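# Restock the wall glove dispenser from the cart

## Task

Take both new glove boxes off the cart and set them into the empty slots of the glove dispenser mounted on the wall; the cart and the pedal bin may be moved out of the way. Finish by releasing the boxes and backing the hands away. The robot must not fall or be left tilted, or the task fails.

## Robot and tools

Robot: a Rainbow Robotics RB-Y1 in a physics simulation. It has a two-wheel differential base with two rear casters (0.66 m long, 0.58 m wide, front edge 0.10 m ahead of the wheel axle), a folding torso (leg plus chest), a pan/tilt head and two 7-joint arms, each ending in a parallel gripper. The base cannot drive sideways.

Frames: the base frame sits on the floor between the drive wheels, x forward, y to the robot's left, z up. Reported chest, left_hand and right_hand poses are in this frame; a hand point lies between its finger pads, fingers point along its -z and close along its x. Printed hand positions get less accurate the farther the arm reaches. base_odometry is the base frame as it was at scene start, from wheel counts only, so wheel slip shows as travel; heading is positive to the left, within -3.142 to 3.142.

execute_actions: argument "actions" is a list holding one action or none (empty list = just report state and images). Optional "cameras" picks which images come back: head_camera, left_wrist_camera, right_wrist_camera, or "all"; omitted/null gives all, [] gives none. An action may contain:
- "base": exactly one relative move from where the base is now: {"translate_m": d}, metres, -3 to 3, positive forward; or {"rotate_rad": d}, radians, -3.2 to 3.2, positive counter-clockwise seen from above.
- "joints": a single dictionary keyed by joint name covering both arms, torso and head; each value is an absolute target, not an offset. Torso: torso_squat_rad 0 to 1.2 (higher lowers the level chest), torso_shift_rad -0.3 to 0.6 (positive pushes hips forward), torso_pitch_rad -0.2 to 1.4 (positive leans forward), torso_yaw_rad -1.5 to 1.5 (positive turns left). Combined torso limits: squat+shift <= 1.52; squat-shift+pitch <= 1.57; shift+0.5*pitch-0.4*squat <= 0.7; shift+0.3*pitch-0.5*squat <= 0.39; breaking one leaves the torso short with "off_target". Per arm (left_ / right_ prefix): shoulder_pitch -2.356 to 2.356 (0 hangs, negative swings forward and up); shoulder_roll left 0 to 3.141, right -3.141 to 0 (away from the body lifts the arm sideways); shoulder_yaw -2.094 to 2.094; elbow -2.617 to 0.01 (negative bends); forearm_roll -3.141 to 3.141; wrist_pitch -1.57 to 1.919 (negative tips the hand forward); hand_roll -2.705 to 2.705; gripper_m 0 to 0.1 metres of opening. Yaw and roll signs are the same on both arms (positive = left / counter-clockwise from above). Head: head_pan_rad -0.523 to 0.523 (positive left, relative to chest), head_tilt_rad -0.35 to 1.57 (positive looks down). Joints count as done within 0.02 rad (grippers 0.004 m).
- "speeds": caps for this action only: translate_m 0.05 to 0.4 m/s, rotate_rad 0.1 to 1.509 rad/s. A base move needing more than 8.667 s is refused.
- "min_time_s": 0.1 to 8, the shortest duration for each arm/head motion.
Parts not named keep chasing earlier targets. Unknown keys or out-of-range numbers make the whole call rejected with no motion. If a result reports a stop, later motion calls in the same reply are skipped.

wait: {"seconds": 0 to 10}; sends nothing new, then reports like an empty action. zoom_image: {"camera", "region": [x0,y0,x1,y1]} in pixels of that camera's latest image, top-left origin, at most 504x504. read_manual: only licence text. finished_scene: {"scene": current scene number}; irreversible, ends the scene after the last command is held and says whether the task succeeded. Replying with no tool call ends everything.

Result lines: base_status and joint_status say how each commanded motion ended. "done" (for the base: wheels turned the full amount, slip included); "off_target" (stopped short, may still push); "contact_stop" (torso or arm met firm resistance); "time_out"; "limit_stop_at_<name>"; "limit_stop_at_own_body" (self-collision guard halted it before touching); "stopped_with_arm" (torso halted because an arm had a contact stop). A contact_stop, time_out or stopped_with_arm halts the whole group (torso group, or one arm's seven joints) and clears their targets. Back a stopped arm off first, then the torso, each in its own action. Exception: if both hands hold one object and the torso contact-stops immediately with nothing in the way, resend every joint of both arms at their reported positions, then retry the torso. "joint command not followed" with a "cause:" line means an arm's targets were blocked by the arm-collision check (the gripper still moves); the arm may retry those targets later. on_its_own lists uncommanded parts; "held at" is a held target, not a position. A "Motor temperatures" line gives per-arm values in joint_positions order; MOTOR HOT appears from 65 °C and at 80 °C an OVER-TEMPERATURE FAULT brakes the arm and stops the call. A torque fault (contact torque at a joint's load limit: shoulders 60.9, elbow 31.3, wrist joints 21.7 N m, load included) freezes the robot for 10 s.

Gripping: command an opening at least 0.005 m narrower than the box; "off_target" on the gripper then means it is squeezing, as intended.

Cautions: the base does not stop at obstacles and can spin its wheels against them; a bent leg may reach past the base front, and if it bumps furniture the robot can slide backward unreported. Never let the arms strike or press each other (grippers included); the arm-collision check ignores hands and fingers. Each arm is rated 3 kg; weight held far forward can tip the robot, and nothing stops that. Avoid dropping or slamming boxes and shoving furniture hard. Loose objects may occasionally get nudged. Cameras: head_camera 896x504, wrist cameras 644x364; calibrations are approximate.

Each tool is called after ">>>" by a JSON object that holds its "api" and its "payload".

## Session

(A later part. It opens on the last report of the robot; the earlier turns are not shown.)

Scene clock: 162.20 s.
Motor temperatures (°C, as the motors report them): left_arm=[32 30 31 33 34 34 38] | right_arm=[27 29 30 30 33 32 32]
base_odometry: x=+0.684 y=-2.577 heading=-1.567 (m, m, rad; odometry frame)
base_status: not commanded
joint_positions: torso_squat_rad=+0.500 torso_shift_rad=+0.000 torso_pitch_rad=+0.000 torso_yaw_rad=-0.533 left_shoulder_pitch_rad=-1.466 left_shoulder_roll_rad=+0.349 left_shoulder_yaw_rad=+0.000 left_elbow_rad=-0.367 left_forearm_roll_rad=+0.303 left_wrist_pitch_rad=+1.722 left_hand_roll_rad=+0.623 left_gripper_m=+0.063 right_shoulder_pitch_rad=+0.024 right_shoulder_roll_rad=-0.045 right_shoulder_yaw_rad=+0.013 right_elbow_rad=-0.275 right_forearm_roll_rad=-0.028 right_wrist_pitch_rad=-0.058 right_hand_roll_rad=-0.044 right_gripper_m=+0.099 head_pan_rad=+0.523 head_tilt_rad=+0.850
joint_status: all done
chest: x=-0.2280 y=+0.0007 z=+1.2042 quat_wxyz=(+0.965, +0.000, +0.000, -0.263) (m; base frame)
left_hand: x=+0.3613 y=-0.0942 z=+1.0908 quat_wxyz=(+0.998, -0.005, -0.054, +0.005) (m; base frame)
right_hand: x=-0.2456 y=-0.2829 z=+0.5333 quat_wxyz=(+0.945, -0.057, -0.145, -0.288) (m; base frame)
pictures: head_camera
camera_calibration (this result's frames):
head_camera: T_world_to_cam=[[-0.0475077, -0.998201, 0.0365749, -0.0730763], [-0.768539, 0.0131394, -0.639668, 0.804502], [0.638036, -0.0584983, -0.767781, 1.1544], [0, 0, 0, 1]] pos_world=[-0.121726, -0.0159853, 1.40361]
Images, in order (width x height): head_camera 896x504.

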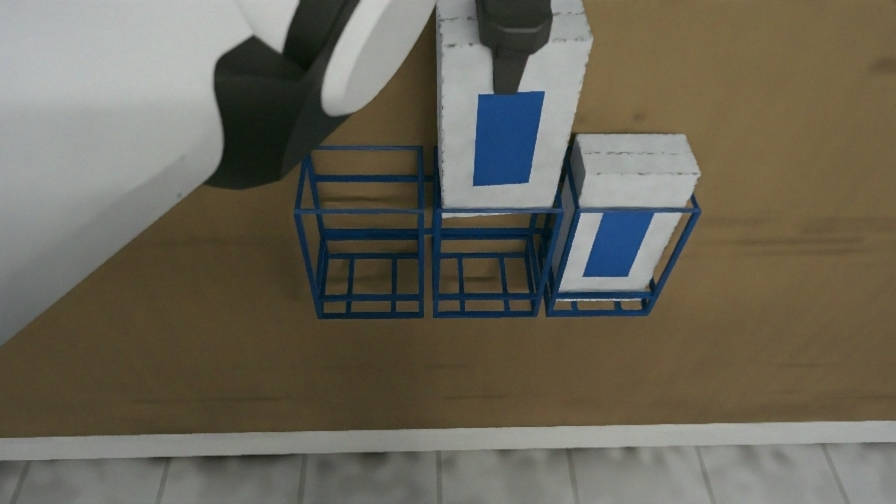

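>>> {"api": "execute_actions", "payload": {"actions": [{"joints":{"torso_squat_rad":0.25}}], "cameras": ["head_camera"]}}

>>> {"api": "zoom_image", "payload": {"camera": "head_camera", "region": [380,20,680,330]}}

Scene clock: 171.60 s.
Motor temperatures (°C, as the motors report them): left_arm=[32 30 31 33 34 34 38] | right_arm=[27 29 30 30 33 32 32]
base_odometry: x=+0.684 y=-2.577 heading=-1.567 (m, m, rad; odometry frame)
base_status: not commanded
joint_positions: torso_squat_rad=+0.250 torso_shift_rad=+0.000 torso_pitch_rad=+0.001 torso_yaw_rad=-0.533 left_shoulder_pitch_rad=-1.466 left_shoulder_roll_rad=+0.349 left_shoulder_yaw_rad=+0.000 left_elbow_rad=-0.367 left_forearm_roll_rad=+0.303 left_wrist_pitch_rad=+1.722 left_hand_roll_rad=+0.623 left_gripper_m=+0.063 right_shoulder_pitch_rad=+0.024 right_shoulder_roll_rad=-0.045 right_shoulder_yaw_rad=+0.013 right_elbow_rad=-0.275 right_forearm_roll_rad=-0.028 right_wrist_pitch_rad=-0.058 right_hand_roll_rad=-0.044 right_gripper_m=+0.099 head_pan_rad=+0.523 head_tilt_rad=+0.850
joint_status: all done
chest: x=-0.2278 y=+0.0007 z=+1.2682 quat_wxyz=(+0.965, +0.000, +0.000, -0.263) (m; base frame)
left_hand: x=+0.3615 y=-0.0941 z=+1.1544 quat_wxyz=(+0.999, -0.005, -0.054, +0.005) (m; base frame)
right_hand: x=-0.2457 y=-0.2829 z=+0.5972 quat_wxyz=(+0.945, -0.057, -0.145, -0.288) (m; base frame)
pictures: head_camera
camera_calibration (this result's frames):
head_camera: T_world_to_cam=[[-0.0474936, -0.998201, 0.0365939, -0.0753666], [-0.768795, 0.0131398, -0.63936, 0.845089], [0.637729, -0.0584987, -0.768036, 1.2036], [0, 0, 0, 1]] pos_world=[-0.121448, -0.0159264, 1.46748]
Images, in order (width x height): head_camera 896x504.

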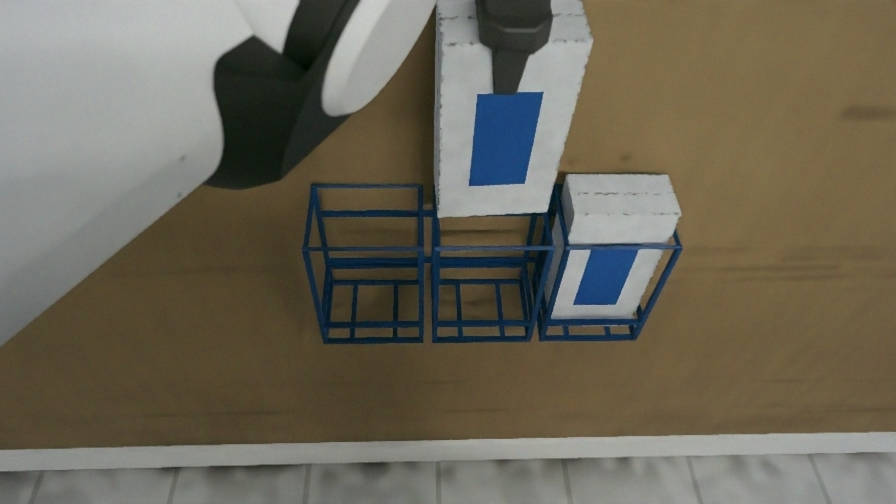

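Region (380, 20, 680, 330) of head_camera's 896x504 image, scaled by 1.626, with more detail than that image has; it fills the left 488 columns of this view, and the rest is white.

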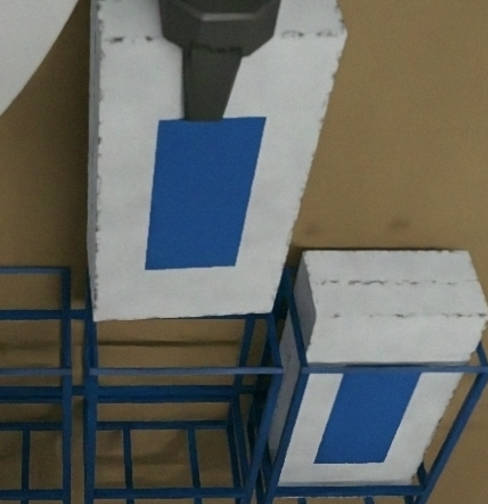

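>>> {"api": "execute_actions", "payload": {"actions": [{"joints":{"torso_yaw_rad":-0.543,"left_hand_roll_rad":0.60}}], "cameras": []}}

>>> {"api": "execute_actions", "payload": {"actions": [{"joints":{"torso_squat_rad":0.58}}], "cameras": ["head_camera"]}}

>>> {"api": "zoom_image", "payload": {"camera": "head_camera", "region": [380,20,680,330]}}

Scene clock: 180.93 s.
Motor temperatures (°C, as the motors report them): left_arm=[33 30 31 33 34 34 38] | right_arm=[27 29 30 30 33 32 32]
base_odometry: x=+0.684 y=-2.577 heading=-1.567 (m, m, rad; odometry frame)
base_status: not commanded
joint_positions: torso_squat_rad=+0.250 torso_shift_rad=+0.000 torso_pitch_rad=+0.001 torso_yaw_rad=-0.543 left_shoulder_pitch_rad=-1.466 left_shoulder_roll_rad=+0.349 left_shoulder_yaw_rad=+0.000 left_elbow_rad=-0.367 left_forearm_roll_rad=+0.303 left_wrist_pitch_rad=+1.722 left_hand_roll_rad=+0.600 left_gripper_m=+0.063 right_shoulder_pitch_rad=+0.024 right_shoulder_roll_rad=-0.045 right_shoulder_yaw_rad=+0.013 right_elbow_rad=-0.275 right_forearm_roll_rad=-0.028 right_wrist_pitch_rad=-0.058 right_hand_roll_rad=-0.044 right_gripper_m=+0.099 head_pan_rad=+0.523 head_tilt_rad=+0.850
joint_status: all done
chest: x=-0.2278 y=+0.0007 z=+1.2682 quat_wxyz=(+0.963, +0.000, +0.000, -0.268) (m; base frame)
left_hand: x=+0.3605 y=-0.0999 z=+1.1545 quat_wxyz=(+0.998, -0.005, -0.054, -0.012) (m; base frame)
right_hand: x=-0.2485 y=-0.2827 z=+0.5972 quat_wxyz=(+0.943, -0.058, -0.145, -0.293) (m; base frame)
pictures: none
No camera images: the call's "cameras" was empty. Leave "cameras" out to get every camera's image.

Scene clock: 182.87 s.
Motor temperatures (°C, as the motors report them): left_arm=[33 30 31 33 34 34 38] | right_arm=[27 29 30 30 33 32 32]
base_odometry: x=+0.684 y=-2.577 heading=-1.567 (m, m, rad; odometry frame)
base_status: not commanded
joint_positions: torso_squat_rad=+0.580 torso_shift_rad=+0.000 torso_pitch_rad=+0.000 torso_yaw_rad=-0.543 left_shoulder_pitch_rad=-1.466 left_shoulder_roll_rad=+0.349 left_shoulder_yaw_rad=+0.000 left_elbow_rad=-0.367 left_forearm_roll_rad=+0.303 left_wrist_pitch_rad=+1.722 left_hand_roll_rad=+0.600 left_gripper_m=+0.063 right_shoulder_pitch_rad=+0.024 right_shoulder_roll_rad=-0.045 right_shoulder_yaw_rad=+0.013 right_elbow_rad=-0.275 right_forearm_roll_rad=-0.028 right_wrist_pitch_rad=-0.058 right_hand_roll_rad=-0.044 right_gripper_m=+0.099 head_pan_rad=+0.523 head_tilt_rad=+0.850
joint_status: all done
chest: x=-0.2279 y=+0.0006 z=+1.1755 quat_wxyz=(+0.963, +0.000, +0.000, -0.268) (m; base frame)
left_hand: x=+0.3604 y=-0.1000 z=+1.0620 quat_wxyz=(+0.998, -0.005, -0.054, -0.012) (m; base frame)
right_hand: x=-0.2485 y=-0.2828 z=+0.5045 quat_wxyz=(+0.943, -0.058, -0.145, -0.293) (m; base frame)
pictures: head_camera
camera_calibration (this result's frames):
head_camera: T_world_to_cam=[[-0.0573972, -0.997681, 0.0365676, -0.0743014], [-0.768391, 0.0207613, -0.639644, 0.786103], [0.637402, -0.064812, -0.767801, 1.13217], [0, 0, 0, 1]] pos_world=[-0.121879, -0.0170714, 1.37482]
Images, in order (width x height): head_camera 896x504.

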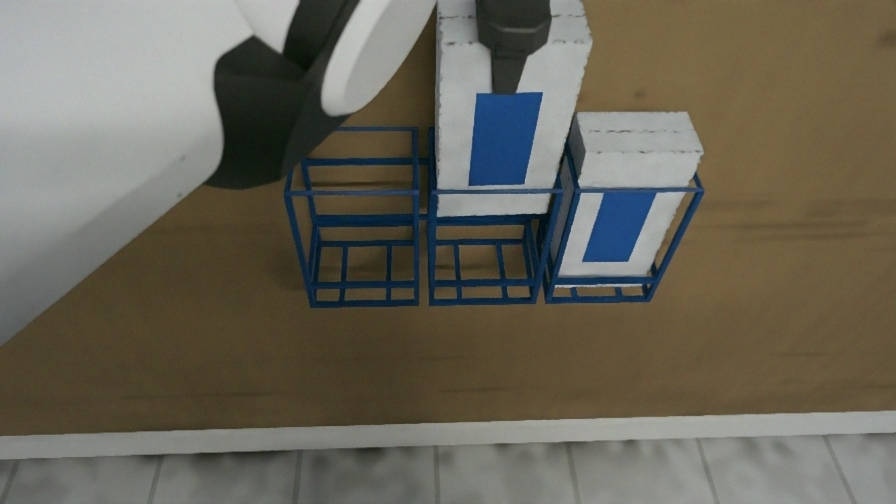

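Region (380, 20, 680, 330) of head_camera's 896x504 image, scaled by 1.626, with more detail than that image has; it fills the left 488 columns of this view, and the rest is white.

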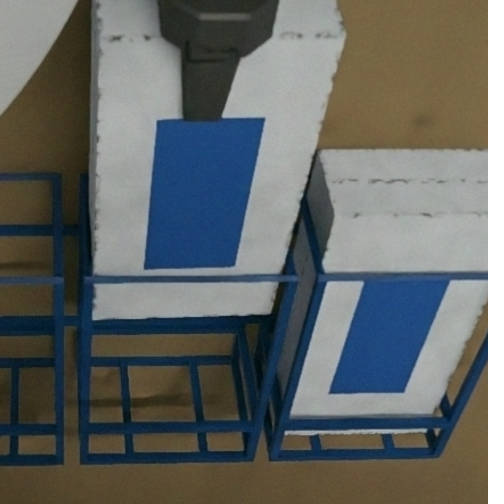

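Clean entry. Final hand z ≈0.965 → squat ≈0.80.

>>> {"api": "execute_actions", "payload": {"actions": [{"joints":{"torso_squat_rad":0.72}}], "cameras": ["head_camera"]}}

>>> {"api": "execute_actions", "payload": {"actions": [{"joints":{"torso_squat_rad":0.79}}], "cameras": ["head_camera"]}}

Scene clock: 188.30 s.
Motor temperatures (°C, as the motors report them): left_arm=[33 30 31 33 34 34 38] | right_arm=[27 29 30 30 33 32 32]
base_odometry: x=+0.684 y=-2.577 heading=-1.567 (m, m, rad; odometry frame)
base_status: not commanded
joint_positions: torso_squat_rad=+0.720 torso_shift_rad=+0.000 torso_pitch_rad=+0.000 torso_yaw_rad=-0.543 left_shoulder_pitch_rad=-1.466 left_shoulder_roll_rad=+0.349 left_shoulder_yaw_rad=+0.000 left_elbow_rad=-0.367 left_forearm_roll_rad=+0.303 left_wrist_pitch_rad=+1.722 left_hand_roll_rad=+0.600 left_gripper_m=+0.063 right_shoulder_pitch_rad=+0.024 right_shoulder_roll_rad=-0.045 right_shoulder_yaw_rad=+0.013 right_elbow_rad=-0.275 right_forearm_roll_rad=-0.028 right_wrist_pitch_rad=-0.058 right_hand_roll_rad=-0.044 right_gripper_m=+0.099 head_pan_rad=+0.523 head_tilt_rad=+0.850
joint_status: all done
chest: x=-0.2279 y=+0.0006 z=+1.1162 quat_wxyz=(+0.963, +0.000, +0.000, -0.268) (m; base frame)
left_hand: x=+0.3604 y=-0.1001 z=+1.0027 quat_wxyz=(+0.998, -0.005, -0.054, -0.012) (m; base frame)
right_hand: x=-0.2484 y=-0.2828 z=+0.4452 quat_wxyz=(+0.943, -0.058, -0.145, -0.293) (m; base frame)
pictures: head_camera
camera_calibration (this result's frames):
head_camera: T_world_to_cam=[[-0.057397, -0.997682, 0.0365673, -0.0721883], [-0.768388, 0.0207611, -0.639647, 0.748202], [0.637405, -0.0648117, -0.767798, 1.08667], [0, 0, 0, 1]] pos_world=[-0.121882, -0.0171256, 1.31557]
Images, in order (width x height): head_camera 896x504.

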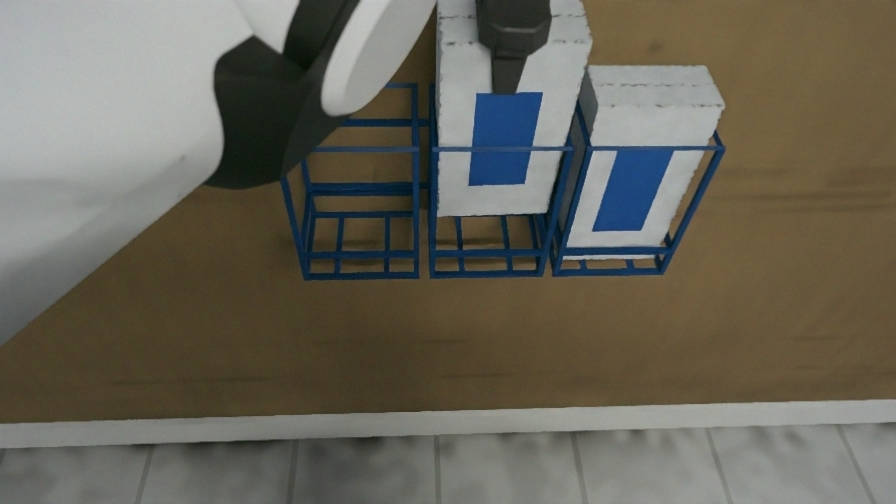

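Scene clock: 189.27 s.
Motor temperatures (°C, as the motors report them): left_arm=[33 30 31 33 34 34 38] | right_arm=[27 29 30 30 33 32 32]
base_odometry: x=+0.684 y=-2.577 heading=-1.567 (m, m, rad; odometry frame)
base_status: not commanded
joint_positions: torso_squat_rad=+0.790 torso_shift_rad=+0.000 torso_pitch_rad=+0.000 torso_yaw_rad=-0.543 left_shoulder_pitch_rad=-1.466 left_shoulder_roll_rad=+0.350 left_shoulder_yaw_rad=+0.000 left_elbow_rad=-0.367 left_forearm_roll_rad=+0.303 left_wrist_pitch_rad=+1.721 left_hand_roll_rad=+0.600 left_gripper_m=+0.063 right_shoulder_pitch_rad=+0.024 right_shoulder_roll_rad=-0.045 right_shoulder_yaw_rad=+0.013 right_elbow_rad=-0.275 right_forearm_roll_rad=-0.028 right_wrist_pitch_rad=-0.058 right_hand_roll_rad=-0.044 right_gripper_m=+0.099 head_pan_rad=+0.523 head_tilt_rad=+0.850
joint_status: all done
chest: x=-0.2279 y=+0.0005 z=+1.0826 quat_wxyz=(+0.963, +0.000, +0.000, -0.268) (m; base frame)
left_hand: x=+0.3609 y=-0.1001 z=+0.9697 quat_wxyz=(+0.998, -0.005, -0.055, -0.011) (m; base frame)
right_hand: x=-0.2484 y=-0.2828 z=+0.4117 quat_wxyz=(+0.943, -0.058, -0.145, -0.293) (m; base frame)
pictures: head_camera
camera_calibration (this result's frames):
head_camera: T_world_to_cam=[[-0.057396, -0.997681, 0.0365696, -0.0709912], [-0.768412, 0.0207613, -0.639619, 0.726732], [0.637376, -0.0648121, -0.767822, 1.06089], [0, 0, 0, 1]] pos_world=[-0.121828, -0.0171564, 1.282]
Images, in order (width x height): head_camera 896x504.

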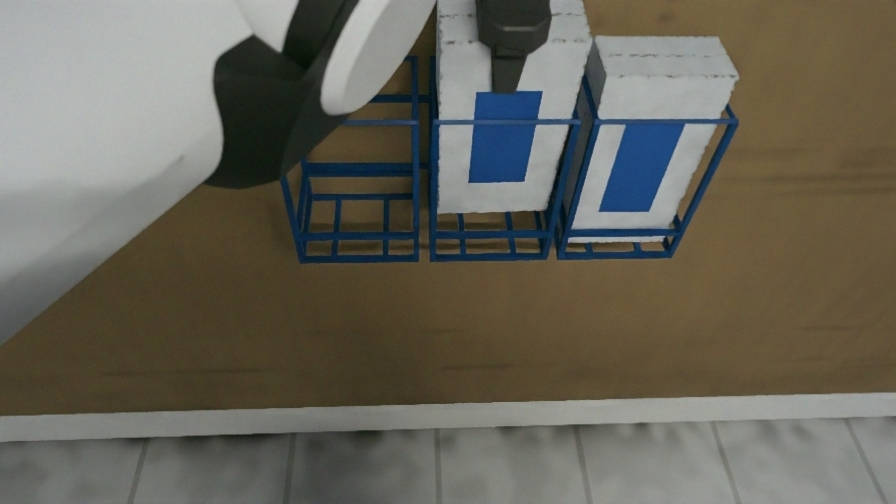

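>>> {"api": "execute_actions", "payload": {"actions": [{"joints":{"torso_squat_rad":0.84}}], "cameras": ["head_camera"]}}

>>> {"api": "execute_actions", "payload": {"actions": [{"joints":{"left_gripper_m":0.085}}], "cameras": []}}

>>> {"api": "execute_actions", "payload": {"actions": [{"joints":{"torso_squat_rad":0.35}}], "cameras": ["head_camera"]}}

Scene clock: 196.07 s.
Motor temperatures (°C, as the motors report them): left_arm=[33 30 31 33 34 34 38] | right_arm=[27 29 30 30 33 32 32]
base_odometry: x=+0.684 y=-2.577 heading=-1.567 (m, m, rad; odometry frame)
base_status: not commanded
joint_positions: torso_squat_rad=+0.840 torso_shift_rad=+0.000 torso_pitch_rad=+0.000 torso_yaw_rad=-0.543 left_shoulder_pitch_rad=-1.467 left_shoulder_roll_rad=+0.351 left_shoulder_yaw_rad=+0.000 left_elbow_rad=-0.368 left_forearm_roll_rad=+0.302 left_wrist_pitch_rad=+1.721 left_hand_roll_rad=+0.600 left_gripper_m=+0.063 right_shoulder_pitch_rad=+0.024 right_shoulder_roll_rad=-0.045 right_shoulder_yaw_rad=+0.013 right_elbow_rad=-0.275 right_forearm_roll_rad=-0.028 right_wrist_pitch_rad=-0.058 right_hand_roll_rad=-0.044 right_gripper_m=+0.099 head_pan_rad=+0.523 head_tilt_rad=+0.850
joint_status: all done
chest: x=-0.2278 y=+0.0005 z=+1.0572 quat_wxyz=(+0.963, +0.000, +0.000, -0.268) (m; base frame)
left_hand: x=+0.3617 y=-0.1000 z=+0.9453 quat_wxyz=(+0.998, -0.005, -0.057, -0.011) (m; base frame)
right_hand: x=-0.2484 y=-0.2829 z=+0.3862 quat_wxyz=(+0.943, -0.058, -0.145, -0.293) (m; base frame)
pictures: head_camera
camera_calibration (this result's frames):
head_camera: T_world_to_cam=[[-0.0573935, -0.997682, 0.0365729, -0.0700833], [-0.768449, 0.0207611, -0.639574, 0.71044], [0.637332, -0.0648118, -0.767859, 1.04133], [0, 0, 0, 1]] pos_world=[-0.12176, -0.0171797, 1.25654]
Images, in order (width x height): head_camera 896x504.

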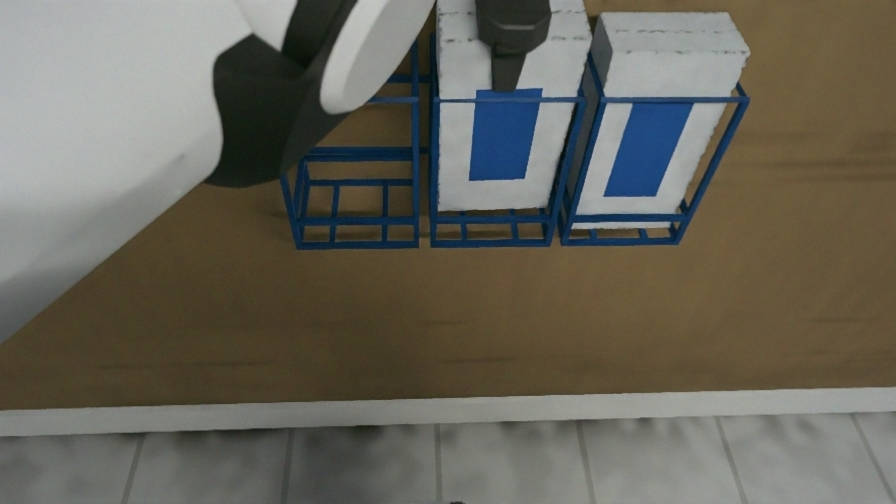

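Scene clock: 196.90 s.
Motor temperatures (°C, as the motors report them): left_arm=[33 30 31 33 34 34 38] | right_arm=[27 29 30 30 33 32 32]
base_odometry: x=+0.684 y=-2.577 heading=-1.567 (m, m, rad; odometry frame)
base_status: not commanded
joint_positions: torso_squat_rad=+0.840 torso_shift_rad=+0.000 torso_pitch_rad=+0.000 torso_yaw_rad=-0.543 left_shoulder_pitch_rad=-1.467 left_shoulder_roll_rad=+0.350 left_shoulder_yaw_rad=+0.000 left_elbow_rad=-0.367 left_forearm_roll_rad=+0.303 left_wrist_pitch_rad=+1.722 left_hand_roll_rad=+0.600 left_gripper_m=+0.085 right_shoulder_pitch_rad=+0.024 right_shoulder_roll_rad=-0.045 right_shoulder_yaw_rad=+0.013 right_elbow_rad=-0.275 right_forearm_roll_rad=-0.028 right_wrist_pitch_rad=-0.058 right_hand_roll_rad=-0.044 right_gripper_m=+0.099 head_pan_rad=+0.523 head_tilt_rad=+0.850
joint_status: all done
chest: x=-0.2279 y=+0.0005 z=+1.0572 quat_wxyz=(+0.963, +0.000, +0.000, -0.268) (m; base frame)
left_hand: x=+0.3609 y=-0.1002 z=+0.9446 quat_wxyz=(+0.998, -0.005, -0.055, -0.011) (m; base frame)
right_hand: x=-0.2484 y=-0.2829 z=+0.3862 quat_wxyz=(+0.943, -0.058, -0.145, -0.293) (m; base frame)
pictures: none
No camera images: the call's "cameras" was empty. Leave "cameras" out to get every camera's image.

Scene clock: 199.43 s.
Motor temperatures (°C, as the motors report them): left_arm=[32 30 31 33 34 34 38] | right_arm=[27 29 30 30 33 32 32]
base_odometry: x=+0.684 y=-2.577 heading=-1.567 (m, m, rad; odometry frame)
base_status: not commanded
joint_positions: torso_squat_rad=+0.350 torso_shift_rad=+0.000 torso_pitch_rad=+0.000 torso_yaw_rad=-0.543 left_shoulder_pitch_rad=-1.467 left_shoulder_roll_rad=+0.349 left_shoulder_yaw_rad=+0.000 left_elbow_rad=-0.367 left_forearm_roll_rad=+0.303 left_wrist_pitch_rad=+1.722 left_hand_roll_rad=+0.600 left_gripper_m=+0.085 right_shoulder_pitch_rad=+0.024 right_shoulder_roll_rad=-0.045 right_shoulder_yaw_rad=+0.013 right_elbow_rad=-0.275 right_forearm_roll_rad=-0.028 right_wrist_pitch_rad=-0.058 right_hand_roll_rad=-0.044 right_gripper_m=+0.099 head_pan_rad=+0.523 head_tilt_rad=+0.850
joint_status: all done
chest: x=-0.2279 y=+0.0007 z=+1.2475 quat_wxyz=(+0.963, +0.000, +0.000, -0.268) (m; base frame)
left_hand: x=+0.3608 y=-0.1000 z=+1.1346 quat_wxyz=(+0.998, -0.005, -0.055, -0.011) (m; base frame)
right_hand: x=-0.2485 y=-0.2827 z=+0.5765 quat_wxyz=(+0.943, -0.058, -0.145, -0.293) (m; base frame)
pictures: head_camera
camera_calibration (this result's frames):
head_camera: T_world_to_cam=[[-0.0573915, -0.997681, 0.0365768, -0.0768752], [-0.768493, 0.0207615, -0.639521, 0.832033], [0.637279, -0.0648121, -0.767903, 1.18753], [0, 0, 0, 1]] pos_world=[-0.121785, -0.0170053, 1.44682]
Images, in order (width x height): head_camera 896x504.

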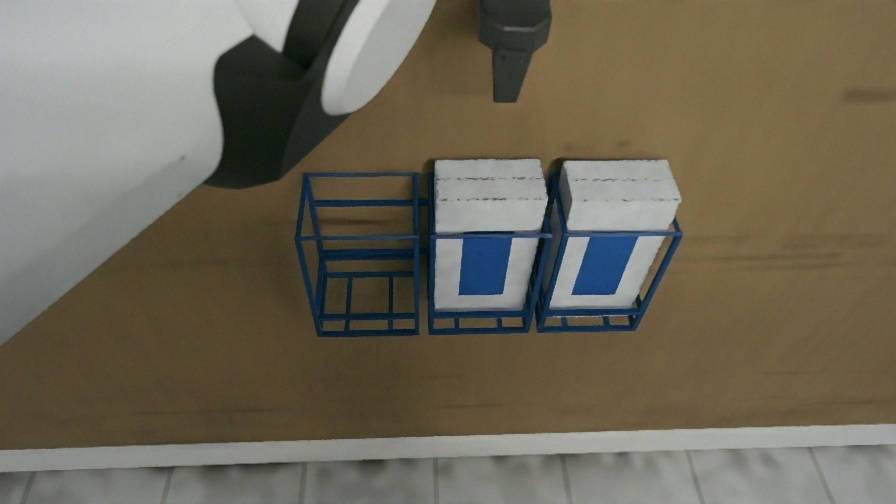

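>>> {"api": "execute_actions", "payload": {"actions": [{"base":{"translate_m":-1.657}}], "cameras": []}}

>>> {"api": "execute_actions", "payload": {"actions": [{"base":{"rotate_rad":-1.572},"joints":{"torso_squat_rad":0.05,"torso_shift_rad":0.3,"torso_yaw_rad":-0.52,"left_shoulder_pitch_rad":-1.047,"left_elbow_rad":-0.524,"left_forearm_roll_rad":0.349,"left_wrist_pitch_rad":1.571,"left_hand_roll_rad":0.52,"left_gripper_m":0.1,"head_pan_rad":0.5,"head_tilt_rad":0.7}}], "cameras": []}}

>>> {"api": "execute_actions", "payload": {"actions": [{"base":{"translate_m":1.72}}], "cameras": ["head_camera","left_wrist_camera"]}}

Scene clock: 219.57 s.
Motor temperatures (°C, as the motors report them): left_arm=[32 30 31 33 34 34 38] | right_arm=[27 29 30 30 33 32 32]
base_odometry: x=+0.676 y=-0.920 heading=-1.566 (m, m, rad; odometry frame)
base_status: done
joint_positions: torso_squat_rad=+0.350 torso_shift_rad=+0.000 torso_pitch_rad=+0.000 torso_yaw_rad=-0.543 left_shoulder_pitch_rad=-1.466 left_shoulder_roll_rad=+0.349 left_shoulder_yaw_rad=+0.000 left_elbow_rad=-0.367 left_forearm_roll_rad=+0.303 left_wrist_pitch_rad=+1.722 left_hand_roll_rad=+0.600 left_gripper_m=+0.085 right_shoulder_pitch_rad=+0.024 right_shoulder_roll_rad=-0.045 right_shoulder_yaw_rad=+0.013 right_elbow_rad=-0.275 right_forearm_roll_rad=-0.028 right_wrist_pitch_rad=-0.058 right_hand_roll_rad=-0.044 right_gripper_m=+0.099 head_pan_rad=+0.523 head_tilt_rad=+0.850
joint_status: not commanded
chest: x=-0.2280 y=+0.0007 z=+1.2475 quat_wxyz=(+0.963, +0.000, +0.000, -0.268) (m; base frame)
left_hand: x=+0.3606 y=-0.1000 z=+1.1347 quat_wxyz=(+0.998, -0.005, -0.055, -0.012) (m; base frame)
right_hand: x=-0.2484 y=-0.2827 z=+0.5765 quat_wxyz=(+0.943, -0.058, -0.145, -0.293) (m; base frame)
pictures: none
No camera images: the call's "cameras" was empty. Leave "cameras" out to get every camera's image.

Scene clock: 223.43 s.
Motor temperatures (°C, as the motors report them): left_arm=[32 30 31 33 34 34 38] | right_arm=[27 29 30 30 33 32 32]
base_odometry: x=+0.676 y=-0.920 heading=-3.137 (m, m, rad; odometry frame)
base_status: done
joint_positions: torso_squat_rad=+0.050 torso_shift_rad=+0.300 torso_pitch_rad=+0.000 torso_yaw_rad=-0.520 left_shoulder_pitch_rad=-1.047 left_shoulder_roll_rad=+0.349 left_shoulder_yaw_rad=+0.000 left_elbow_rad=-0.524 left_forearm_roll_rad=+0.349 left_wrist_pitch_rad=+1.571 left_hand_roll_rad=+0.520 left_gripper_m=+0.100 right_shoulder_pitch_rad=+0.024 right_shoulder_roll_rad=-0.045 right_shoulder_yaw_rad=+0.013 right_elbow_rad=-0.275 right_forearm_roll_rad=-0.028 right_wrist_pitch_rad=-0.058 right_hand_roll_rad=-0.044 right_gripper_m=+0.099 head_pan_rad=+0.500 head_tilt_rad=+0.700
joint_status: all done
chest: x=-0.0213 y=+0.0007 z=+1.2578 quat_wxyz=(+0.966, +0.000, +0.000, -0.257) (m; base frame)
left_hand: x=+0.5552 y=-0.0200 z=+0.9737 quat_wxyz=(+1.000, +0.000, +0.000, +0.000) (m; base frame)
right_hand: x=-0.0354 y=-0.2831 z=+0.5868 quat_wxyz=(+0.947, -0.056, -0.145, -0.282) (m; base frame)
pictures: none
No camera images: the call's "cameras" was empty. Leave "cameras" out to get every camera's image.

Scene clock: 229.40 s.
Motor temperatures (°C, as the motors report them): left_arm=[32 30 31 33 34 34 38] | right_arm=[27 29 30 30 33 32 32]
base_odometry: x=-1.044 y=-0.928 heading=-3.137 (m, m, rad; odometry frame)
base_status: done
joint_positions: torso_squat_rad=+0.050 torso_shift_rad=+0.300 torso_pitch_rad=+0.000 torso_yaw_rad=-0.520 left_shoulder_pitch_rad=-1.047 left_shoulder_roll_rad=+0.349 left_shoulder_yaw_rad=+0.000 left_elbow_rad=-0.524 left_forearm_roll_rad=+0.349 left_wrist_pitch_rad=+1.571 left_hand_roll_rad=+0.520 left_gripper_m=+0.100 right_shoulder_pitch_rad=+0.024 right_shoulder_roll_rad=-0.045 right_shoulder_yaw_rad=+0.013 right_elbow_rad=-0.275 right_forearm_roll_rad=-0.028 right_wrist_pitch_rad=-0.058 right_hand_roll_rad=-0.044 right_gripper_m=+0.099 head_pan_rad=+0.500 head_tilt_rad=+0.700
joint_status: not commanded
chest: x=-0.0214 y=+0.0007 z=+1.2578 quat_wxyz=(+0.966, +0.000, +0.000, -0.257) (m; base frame)
left_hand: x=+0.5552 y=-0.0200 z=+0.9738 quat_wxyz=(+1.000, +0.000, +0.000, +0.000) (m; base frame)
right_hand: x=-0.0354 y=-0.2831 z=+0.5868 quat_wxyz=(+0.947, -0.056, -0.145, -0.282) (m; base frame)
pictures: head_camera, left_wrist_camera
camera_calibration (this result's frames):
head_camera: T_world_to_cam=[[-0.0622659, -0.997591, 0.0305918, -0.0562262], [-0.664237, 0.018543, -0.747292, 1.15487], [0.744924, -0.066851, -0.663792, 0.912184], [0, 0, 0, 1]] pos_world=[0.0840983, -0.0165251, 1.47024]
left_wrist_camera: T_world_to_cam=[[0.999908, -0.00859959, 0.0104843, -0.565441], [-0.0133946, -0.746794, 0.664921, -0.629961], [0.00211159, -0.665, -0.74684, 0.802899], [0, 0, 0, 1]] pos_world=[0.555256, 0.0586138, 1.02444]
Images, in order (width x height): head_camera 896x504, left_wrist_camera 644x364.

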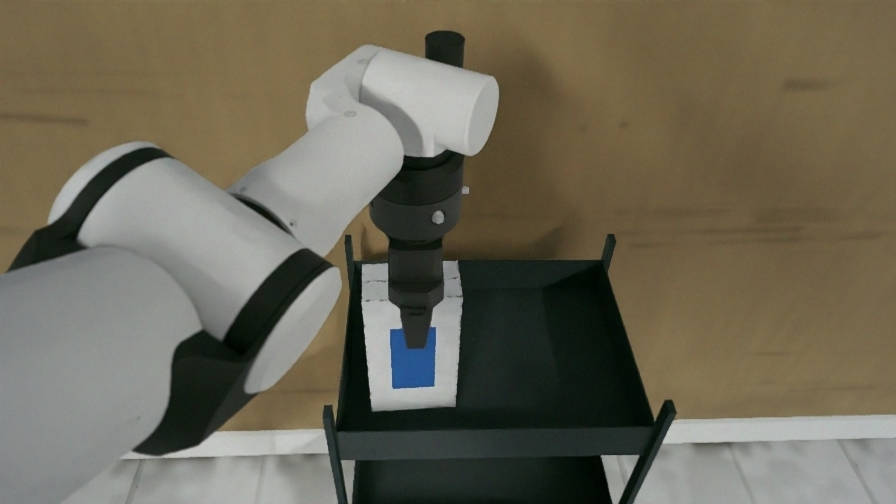

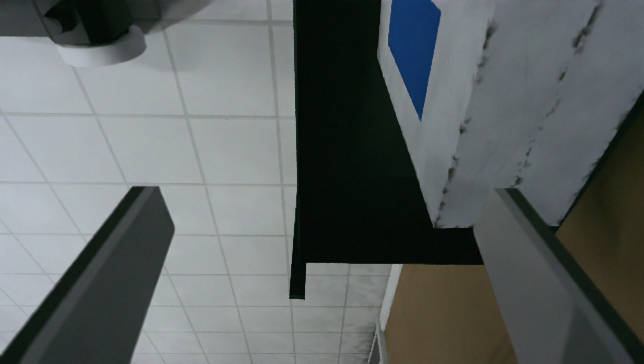

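>>> {"api": "execute_actions", "payload": {"actions": [{"base":{"translate_m":0.095},"speeds":{"translate_m":0.1},"joints":{"left_hand_roll_rad":0.55}}], "cameras": ["left_wrist_camera"]}}

Scene clock: 234.73 s.
Motor temperatures (°C, as the motors report them): left_arm=[32 30 31 33 34 34 38] | right_arm=[27 29 30 30 33 32 32]
base_odometry: x=-1.139 y=-0.928 heading=-3.137 (m, m, rad; odometry frame)
base_status: done
joint_positions: torso_squat_rad=+0.050 torso_shift_rad=+0.300 torso_pitch_rad=+0.000 torso_yaw_rad=-0.520 left_shoulder_pitch_rad=-1.047 left_shoulder_roll_rad=+0.349 left_shoulder_yaw_rad=+0.000 left_elbow_rad=-0.524 left_forearm_roll_rad=+0.349 left_wrist_pitch_rad=+1.571 left_hand_roll_rad=+0.550 left_gripper_m=+0.100 right_shoulder_pitch_rad=+0.024 right_shoulder_roll_rad=-0.045 right_shoulder_yaw_rad=+0.013 right_elbow_rad=-0.275 right_forearm_roll_rad=-0.028 right_wrist_pitch_rad=-0.058 right_hand_roll_rad=-0.044 right_gripper_m=+0.099 head_pan_rad=+0.500 head_tilt_rad=+0.700
joint_status: all done
chest: x=-0.0213 y=+0.0007 z=+1.2578 quat_wxyz=(+0.966, +0.000, +0.000, -0.257) (m; base frame)
left_hand: x=+0.5553 y=-0.0200 z=+0.9737 quat_wxyz=(+1.000, +0.000, +0.000, +0.015) (m; base frame)
right_hand: x=-0.0353 y=-0.2831 z=+0.5868 quat_wxyz=(+0.947, -0.056, -0.145, -0.282) (m; base frame)
pictures: left_wrist_camera
camera_calibration (this result's frames):
left_wrist_camera: T_world_to_cam=[[0.99972, 0.0212697, 0.0103813, -0.564689], [0.00898525, -0.746859, 0.664922, -0.642341], [0.0218961, -0.664642, -0.746841, 0.791869], [0, 0, 0, 1]] pos_world=[0.552963, 0.058582, 1.02437]
Images, in order (width x height): left_wrist_camera 644x364.

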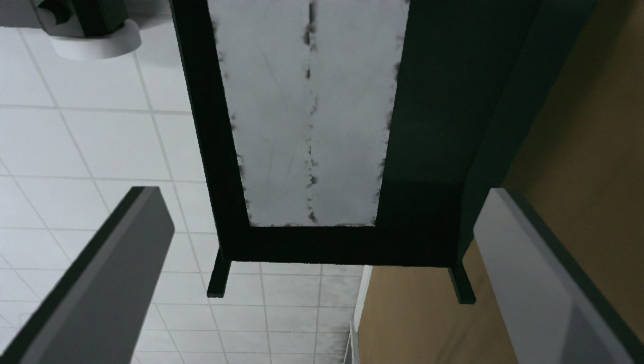

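>>> {"api": "execute_actions", "payload": {"actions": [{"base":{"translate_m":0.026},"speeds":{"translate_m":0.05},"joints":{"torso_squat_rad":0.55}}], "cameras": []}}

>>> {"api": "execute_actions", "payload": {"actions": [{"joints":{"left_gripper_m":0.05}}], "cameras": ["head_camera"]}}

>>> {"api": "execute_actions", "payload": {"actions": [{"joints":{"torso_squat_rad":0.05}}], "cameras": []}}

>>> {"api": "execute_actions", "payload": {"actions": [{"base":{"translate_m":-1.845}}], "cameras": []}}

>>> {"api": "execute_actions", "payload": {"actions": [{"base":{"rotate_rad":1.57},"speeds":{"rotate_rad":0.8},"joints":{"torso_shift_rad":0,"torso_yaw_rad":-0.3,"left_shoulder_pitch_rad":-1.466,"left_elbow_rad":-0.367,"left_forearm_roll_rad":0.328,"left_wrist_pitch_rad":1.711,"left_hand_roll_rad":0.36,"head_pan_rad":0.3,"head_tilt_rad":0.85},"min_time_s":2}], "cameras": []}}

>>> {"api": "execute_actions", "payload": {"actions": [{"base":{"translate_m":1.59}}], "cameras": ["head_camera"]}}

Scene clock: 251.90 s.
Motor temperatures (°C, as the motors report them): left_arm=[32 30 31 33 34 34 38] | right_arm=[27 29 30 30 33 32 32]
base_odometry: x=-1.165 y=-0.928 heading=-3.138 (m, m, rad; odometry frame)
base_status: done
joint_positions: torso_squat_rad=+0.550 torso_shift_rad=+0.300 torso_pitch_rad=+0.000 torso_yaw_rad=-0.520 left_shoulder_pitch_rad=-1.047 left_shoulder_roll_rad=+0.349 left_shoulder_yaw_rad=+0.000 left_elbow_rad=-0.524 left_forearm_roll_rad=+0.349 left_wrist_pitch_rad=+1.571 left_hand_roll_rad=+0.550 left_gripper_m=+0.100 right_shoulder_pitch_rad=+0.024 right_shoulder_roll_rad=-0.045 right_shoulder_yaw_rad=+0.013 right_elbow_rad=-0.275 right_forearm_roll_rad=-0.028 right_wrist_pitch_rad=-0.058 right_hand_roll_rad=-0.044 right_gripper_m=+0.099 head_pan_rad=+0.500 head_tilt_rad=+0.700
joint_status: all done
chest: x=-0.0517 y=+0.0006 z=+1.1601 quat_wxyz=(+0.966, +0.000, +0.000, -0.257) (m; base frame)
left_hand: x=+0.5249 y=-0.0201 z=+0.8762 quat_wxyz=(+1.000, +0.000, +0.000, +0.015) (m; base frame)
right_hand: x=-0.0656 y=-0.2832 z=+0.4891 quat_wxyz=(+0.947, -0.056, -0.146, -0.282) (m; base frame)
pictures: none
No camera images: the call's "cameras" was empty. Leave "cameras" out to get every camera's image.

Scene clock: 252.90 s.
Motor temperatures (°C, as the motors report them): left_arm=[32 30 31 33 34 34 38] | right_arm=[27 29 30 30 33 32 32]
base_odometry: x=-1.165 y=-0.928 heading=-3.138 (m, m, rad; odometry frame)
base_status: not commanded
joint_positions: torso_squat_rad=+0.550 torso_shift_rad=+0.300 torso_pitch_rad=+0.000 torso_yaw_rad=-0.520 left_shoulder_pitch_rad=-1.047 left_shoulder_roll_rad=+0.349 left_shoulder_yaw_rad=+0.000 left_elbow_rad=-0.524 left_forearm_roll_rad=+0.349 left_wrist_pitch_rad=+1.571 left_hand_roll_rad=+0.550 left_gripper_m=+0.061 right_shoulder_pitch_rad=+0.024 right_shoulder_roll_rad=-0.045 right_shoulder_yaw_rad=+0.013 right_elbow_rad=-0.275 right_forearm_roll_rad=-0.028 right_wrist_pitch_rad=-0.058 right_hand_roll_rad=-0.044 right_gripper_m=+0.099 head_pan_rad=+0.500 head_tilt_rad=+0.700
joint_status: left_gripper_m off_target (ended at +0.061, target +0.050)
chest: x=-0.0517 y=+0.0006 z=+1.1601 quat_wxyz=(+0.966, +0.000, +0.000, -0.257) (m; base frame)
left_hand: x=+0.5249 y=-0.0201 z=+0.8762 quat_wxyz=(+1.000, +0.000, +0.000, +0.015) (m; base frame)
right_hand: x=-0.0656 y=-0.2832 z=+0.4891 quat_wxyz=(+0.947, -0.056, -0.146, -0.282) (m; base frame)
pictures: head_camera
camera_calibration (this result's frames):
head_camera: T_world_to_cam=[[-0.0622727, -0.997591, 0.0305749, -0.0551977], [-0.664034, 0.018542, -0.747473, 1.06186], [0.745105, -0.0668499, -0.663589, 0.869678], [0, 0, 0, 1]] pos_world=[0.0536693, -0.0166157, 1.3725]
Images, in order (width x height): head_camera 896x504.

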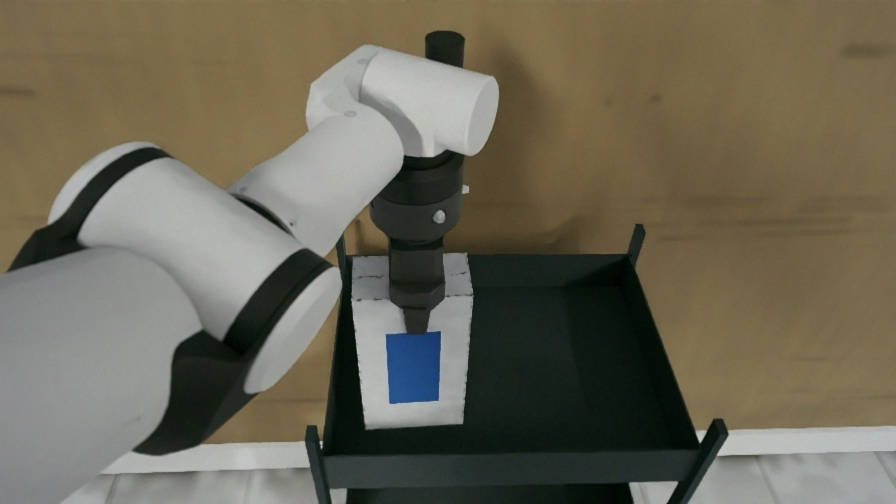

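Scene clock: 255.47 s.
Motor temperatures (°C, as the motors report them): left_arm=[32 30 31 33 34 34 38] | right_arm=[27 29 30 30 33 32 32]
base_odometry: x=-1.165 y=-0.928 heading=-3.138 (m, m, rad; odometry frame)
base_status: not commanded
joint_positions: torso_squat_rad=+0.050 torso_shift_rad=+0.300 torso_pitch_rad=+0.001 torso_yaw_rad=-0.520 left_shoulder_pitch_rad=-1.047 left_shoulder_roll_rad=+0.349 left_shoulder_yaw_rad=+0.000 left_elbow_rad=-0.524 left_forearm_roll_rad=+0.349 left_wrist_pitch_rad=+1.571 left_hand_roll_rad=+0.550 left_gripper_m=+0.061 right_shoulder_pitch_rad=+0.024 right_shoulder_roll_rad=-0.045 right_shoulder_yaw_rad=+0.013 right_elbow_rad=-0.275 right_forearm_roll_rad=-0.028 right_wrist_pitch_rad=-0.058 right_hand_roll_rad=-0.044 right_gripper_m=+0.099 head_pan_rad=+0.500 head_tilt_rad=+0.700
joint_status: all done
chest: x=-0.0212 y=+0.0007 z=+1.2578 quat_wxyz=(+0.966, +0.000, +0.000, -0.257) (m; base frame)
left_hand: x=+0.5552 y=-0.0199 z=+0.9734 quat_wxyz=(+1.000, +0.000, +0.000, +0.015) (m; base frame)
right_hand: x=-0.0354 y=-0.2831 z=+0.5868 quat_wxyz=(+0.947, -0.056, -0.145, -0.282) (m; base frame)
pictures: none
No camera images: the call's "cameras" was empty. Leave "cameras" out to get every camera's image.

Scene clock: 261.90 s.
Motor temperatures (°C, as the motors report them): left_arm=[32 30 31 33 34 34 38] | right_arm=[27 29 30 30 33 32 32]
base_odometry: x=+0.680 y=-0.921 heading=-3.138 (m, m, rad; odometry frame)
base_status: done
joint_positions: torso_squat_rad=+0.050 torso_shift_rad=+0.300 torso_pitch_rad=+0.000 torso_yaw_rad=-0.520 left_shoulder_pitch_rad=-1.047 left_shoulder_roll_rad=+0.349 left_shoulder_yaw_rad=+0.000 left_elbow_rad=-0.524 left_forearm_roll_rad=+0.349 left_wrist_pitch_rad=+1.571 left_hand_roll_rad=+0.550 left_gripper_m=+0.061 right_shoulder_pitch_rad=+0.024 right_shoulder_roll_rad=-0.045 right_shoulder_yaw_rad=+0.013 right_elbow_rad=-0.275 right_forearm_roll_rad=-0.028 right_wrist_pitch_rad=-0.058 right_hand_roll_rad=-0.044 right_gripper_m=+0.099 head_pan_rad=+0.500 head_tilt_rad=+0.700
joint_status: not commanded
chest: x=-0.0213 y=+0.0007 z=+1.2578 quat_wxyz=(+0.966, +0.000, +0.000, -0.257) (m; base frame)
left_hand: x=+0.5551 y=-0.0199 z=+0.9734 quat_wxyz=(+1.000, +0.000, +0.000, +0.015) (m; base frame)
right_hand: x=-0.0354 y=-0.2831 z=+0.5868 quat_wxyz=(+0.947, -0.056, -0.145, -0.282) (m; base frame)
pictures: none
No camera images: the call's "cameras" was empty. Leave "cameras" out to get every camera's image.

Scene clock: 265.80 s.
Motor temperatures (°C, as the motors report them): left_arm=[32 30 31 33 34 34 38] | right_arm=[27 29 30 30 33 32 32]
base_odometry: x=+0.680 y=-0.921 heading=-1.569 (m, m, rad; odometry frame)
base_status: done
joint_positions: torso_squat_rad=+0.050 torso_shift_rad=+0.000 torso_pitch_rad=+0.000 torso_yaw_rad=-0.300 left_shoulder_pitch_rad=-1.465 left_shoulder_roll_rad=+0.349 left_shoulder_yaw_rad=+0.000 left_elbow_rad=-0.367 left_forearm_roll_rad=+0.328 left_wrist_pitch_rad=+1.711 left_hand_roll_rad=+0.360 left_gripper_m=+0.061 right_shoulder_pitch_rad=+0.024 right_shoulder_roll_rad=-0.045 right_shoulder_yaw_rad=+0.013 right_elbow_rad=-0.275 right_forearm_roll_rad=-0.028 right_wrist_pitch_rad=-0.058 right_hand_roll_rad=-0.044 right_gripper_m=+0.099 head_pan_rad=+0.300 head_tilt_rad=+0.850
joint_status: all done
chest: x=-0.2280 y=+0.0008 z=+1.2891 quat_wxyz=(+0.989, +0.000, +0.000, -0.149) (m; base frame)
left_hand: x=+0.3675 y=+0.0385 z=+1.1754 quat_wxyz=(+0.998, -0.005, -0.055, -0.012) (m; base frame)
right_hand: x=-0.1797 y=-0.2792 z=+0.6181 quat_wxyz=(+0.972, -0.040, -0.151, -0.176) (m; base frame)
pictures: none
No camera images: the call's "cameras" was empty. Leave "cameras" out to get every camera's image.

Scene clock: 271.37 s.
Motor temperatures (°C, as the motors report them): left_arm=[32 30 31 33 34 34 38] | right_arm=[27 29 30 30 33 32 32]
base_odometry: x=+0.684 y=-2.511 heading=-1.568 (m, m, rad; odometry frame)
base_status: done
joint_positions: torso_squat_rad=+0.050 torso_shift_rad=+0.000 torso_pitch_rad=+0.000 torso_yaw_rad=-0.300 left_shoulder_pitch_rad=-1.465 left_shoulder_roll_rad=+0.349 left_shoulder_yaw_rad=+0.000 left_elbow_rad=-0.367 left_forearm_roll_rad=+0.328 left_wrist_pitch_rad=+1.711 left_hand_roll_rad=+0.360 left_gripper_m=+0.061 right_shoulder_pitch_rad=+0.024 right_shoulder_roll_rad=-0.045 right_shoulder_yaw_rad=+0.013 right_elbow_rad=-0.275 right_forearm_roll_rad=-0.028 right_wrist_pitch_rad=-0.058 right_hand_roll_rad=-0.044 right_gripper_m=+0.099 head_pan_rad=+0.300 head_tilt_rad=+0.850
joint_status: not commanded
chest: x=-0.2278 y=+0.0008 z=+1.2891 quat_wxyz=(+0.989, +0.000, +0.000, -0.149) (m; base frame)
left_hand: x=+0.3677 y=+0.0385 z=+1.1753 quat_wxyz=(+0.998, -0.005, -0.054, -0.013) (m; base frame)
right_hand: x=-0.1798 y=-0.2792 z=+0.6180 quat_wxyz=(+0.972, -0.040, -0.151, -0.176) (m; base frame)
pictures: head_camera
camera_calibration (this result's frames):
head_camera: T_world_to_cam=[[-0.0372504, -0.998636, 0.0365806, -0.0692002], [-0.768807, 0.00525371, -0.639459, 0.860018], [0.638395, -0.0519435, -0.767955, 1.2187], [0, 0, 0, 1]] pos_world=[-0.119402, -0.0103205, 1.48838]
Images, in order (width x height): head_camera 896x504.

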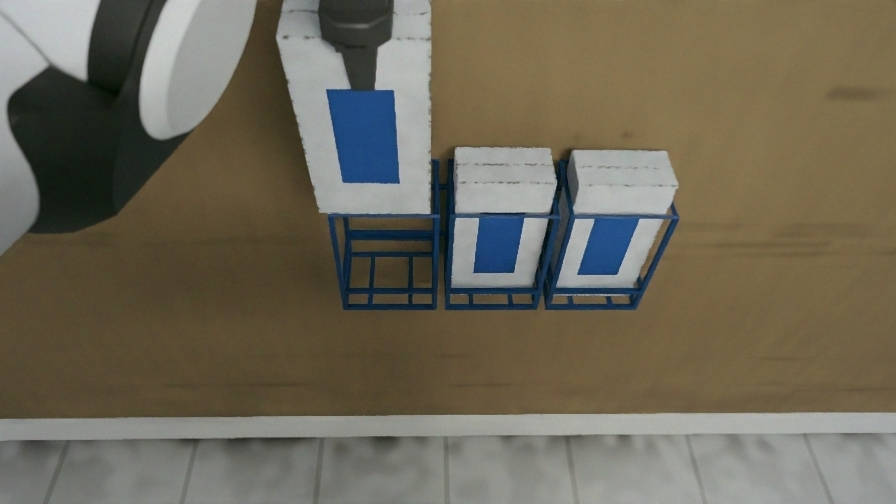

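>>> {"api": "execute_actions", "payload": {"actions": [{"base":{"translate_m":0.057},"speeds":{"translate_m":0.08}}], "cameras": ["head_camera"]}}

>>> {"api": "zoom_image", "payload": {"camera": "head_camera", "region": [270,130,570,350]}}

Scene clock: 276.27 s.
Motor temperatures (°C, as the motors report them): left_arm=[32 30 31 33 34 34 38] | right_arm=[27 29 30 30 33 32 32]
base_odometry: x=+0.685 y=-2.568 heading=-1.567 (m, m, rad; odometry frame)
base_status: done
joint_positions: torso_squat_rad=+0.050 torso_shift_rad=+0.000 torso_pitch_rad=+0.001 torso_yaw_rad=-0.300 left_shoulder_pitch_rad=-1.465 left_shoulder_roll_rad=+0.349 left_shoulder_yaw_rad=+0.000 left_elbow_rad=-0.367 left_forearm_roll_rad=+0.328 left_wrist_pitch_rad=+1.711 left_hand_roll_rad=+0.360 left_gripper_m=+0.061 right_shoulder_pitch_rad=+0.024 right_shoulder_roll_rad=-0.045 right_shoulder_yaw_rad=+0.013 right_elbow_rad=-0.275 right_forearm_roll_rad=-0.028 right_wrist_pitch_rad=-0.058 right_hand_roll_rad=-0.044 right_gripper_m=+0.099 head_pan_rad=+0.300 head_tilt_rad=+0.850
joint_status: not commanded
chest: x=-0.2278 y=+0.0008 z=+1.2891 quat_wxyz=(+0.989, +0.000, +0.000, -0.149) (m; base frame)
left_hand: x=+0.3677 y=+0.0385 z=+1.1753 quat_wxyz=(+0.998, -0.005, -0.054, -0.013) (m; base frame)
right_hand: x=-0.1798 y=-0.2792 z=+0.6180 quat_wxyz=(+0.972, -0.040, -0.151, -0.176) (m; base frame)
pictures: head_camera
camera_calibration (this result's frames):
head_camera: T_world_to_cam=[[-0.0372476, -0.998636, 0.0365826, -0.0692004], [-0.768842, 0.00525312, -0.639417, 0.859994], [0.638353, -0.051943, -0.767989, 1.21871], [0, 0, 0, 1]] pos_world=[-0.119341, -0.0103205, 1.48838]
Images, in order (width x height): head_camera 896x504.

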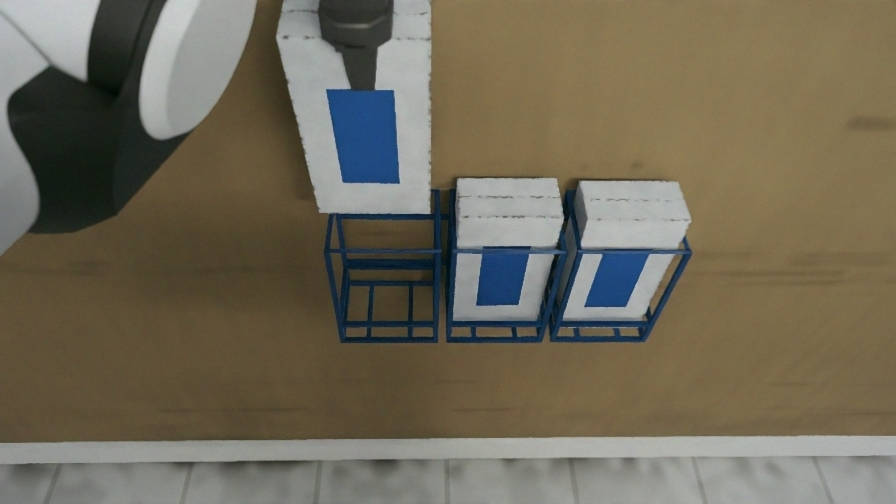

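Region (270, 130, 570, 350) of head_camera's 896x504 image, scaled by 1.680, with more detail than that image has; it fills the top 370 rows of this view, and the rest is white.

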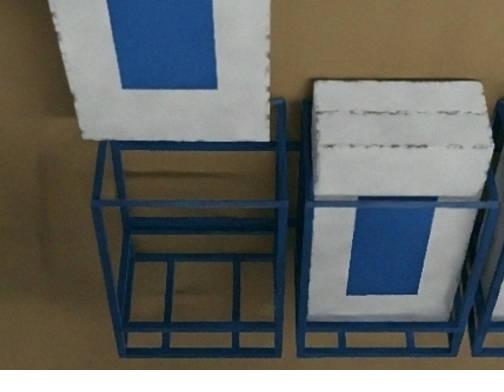

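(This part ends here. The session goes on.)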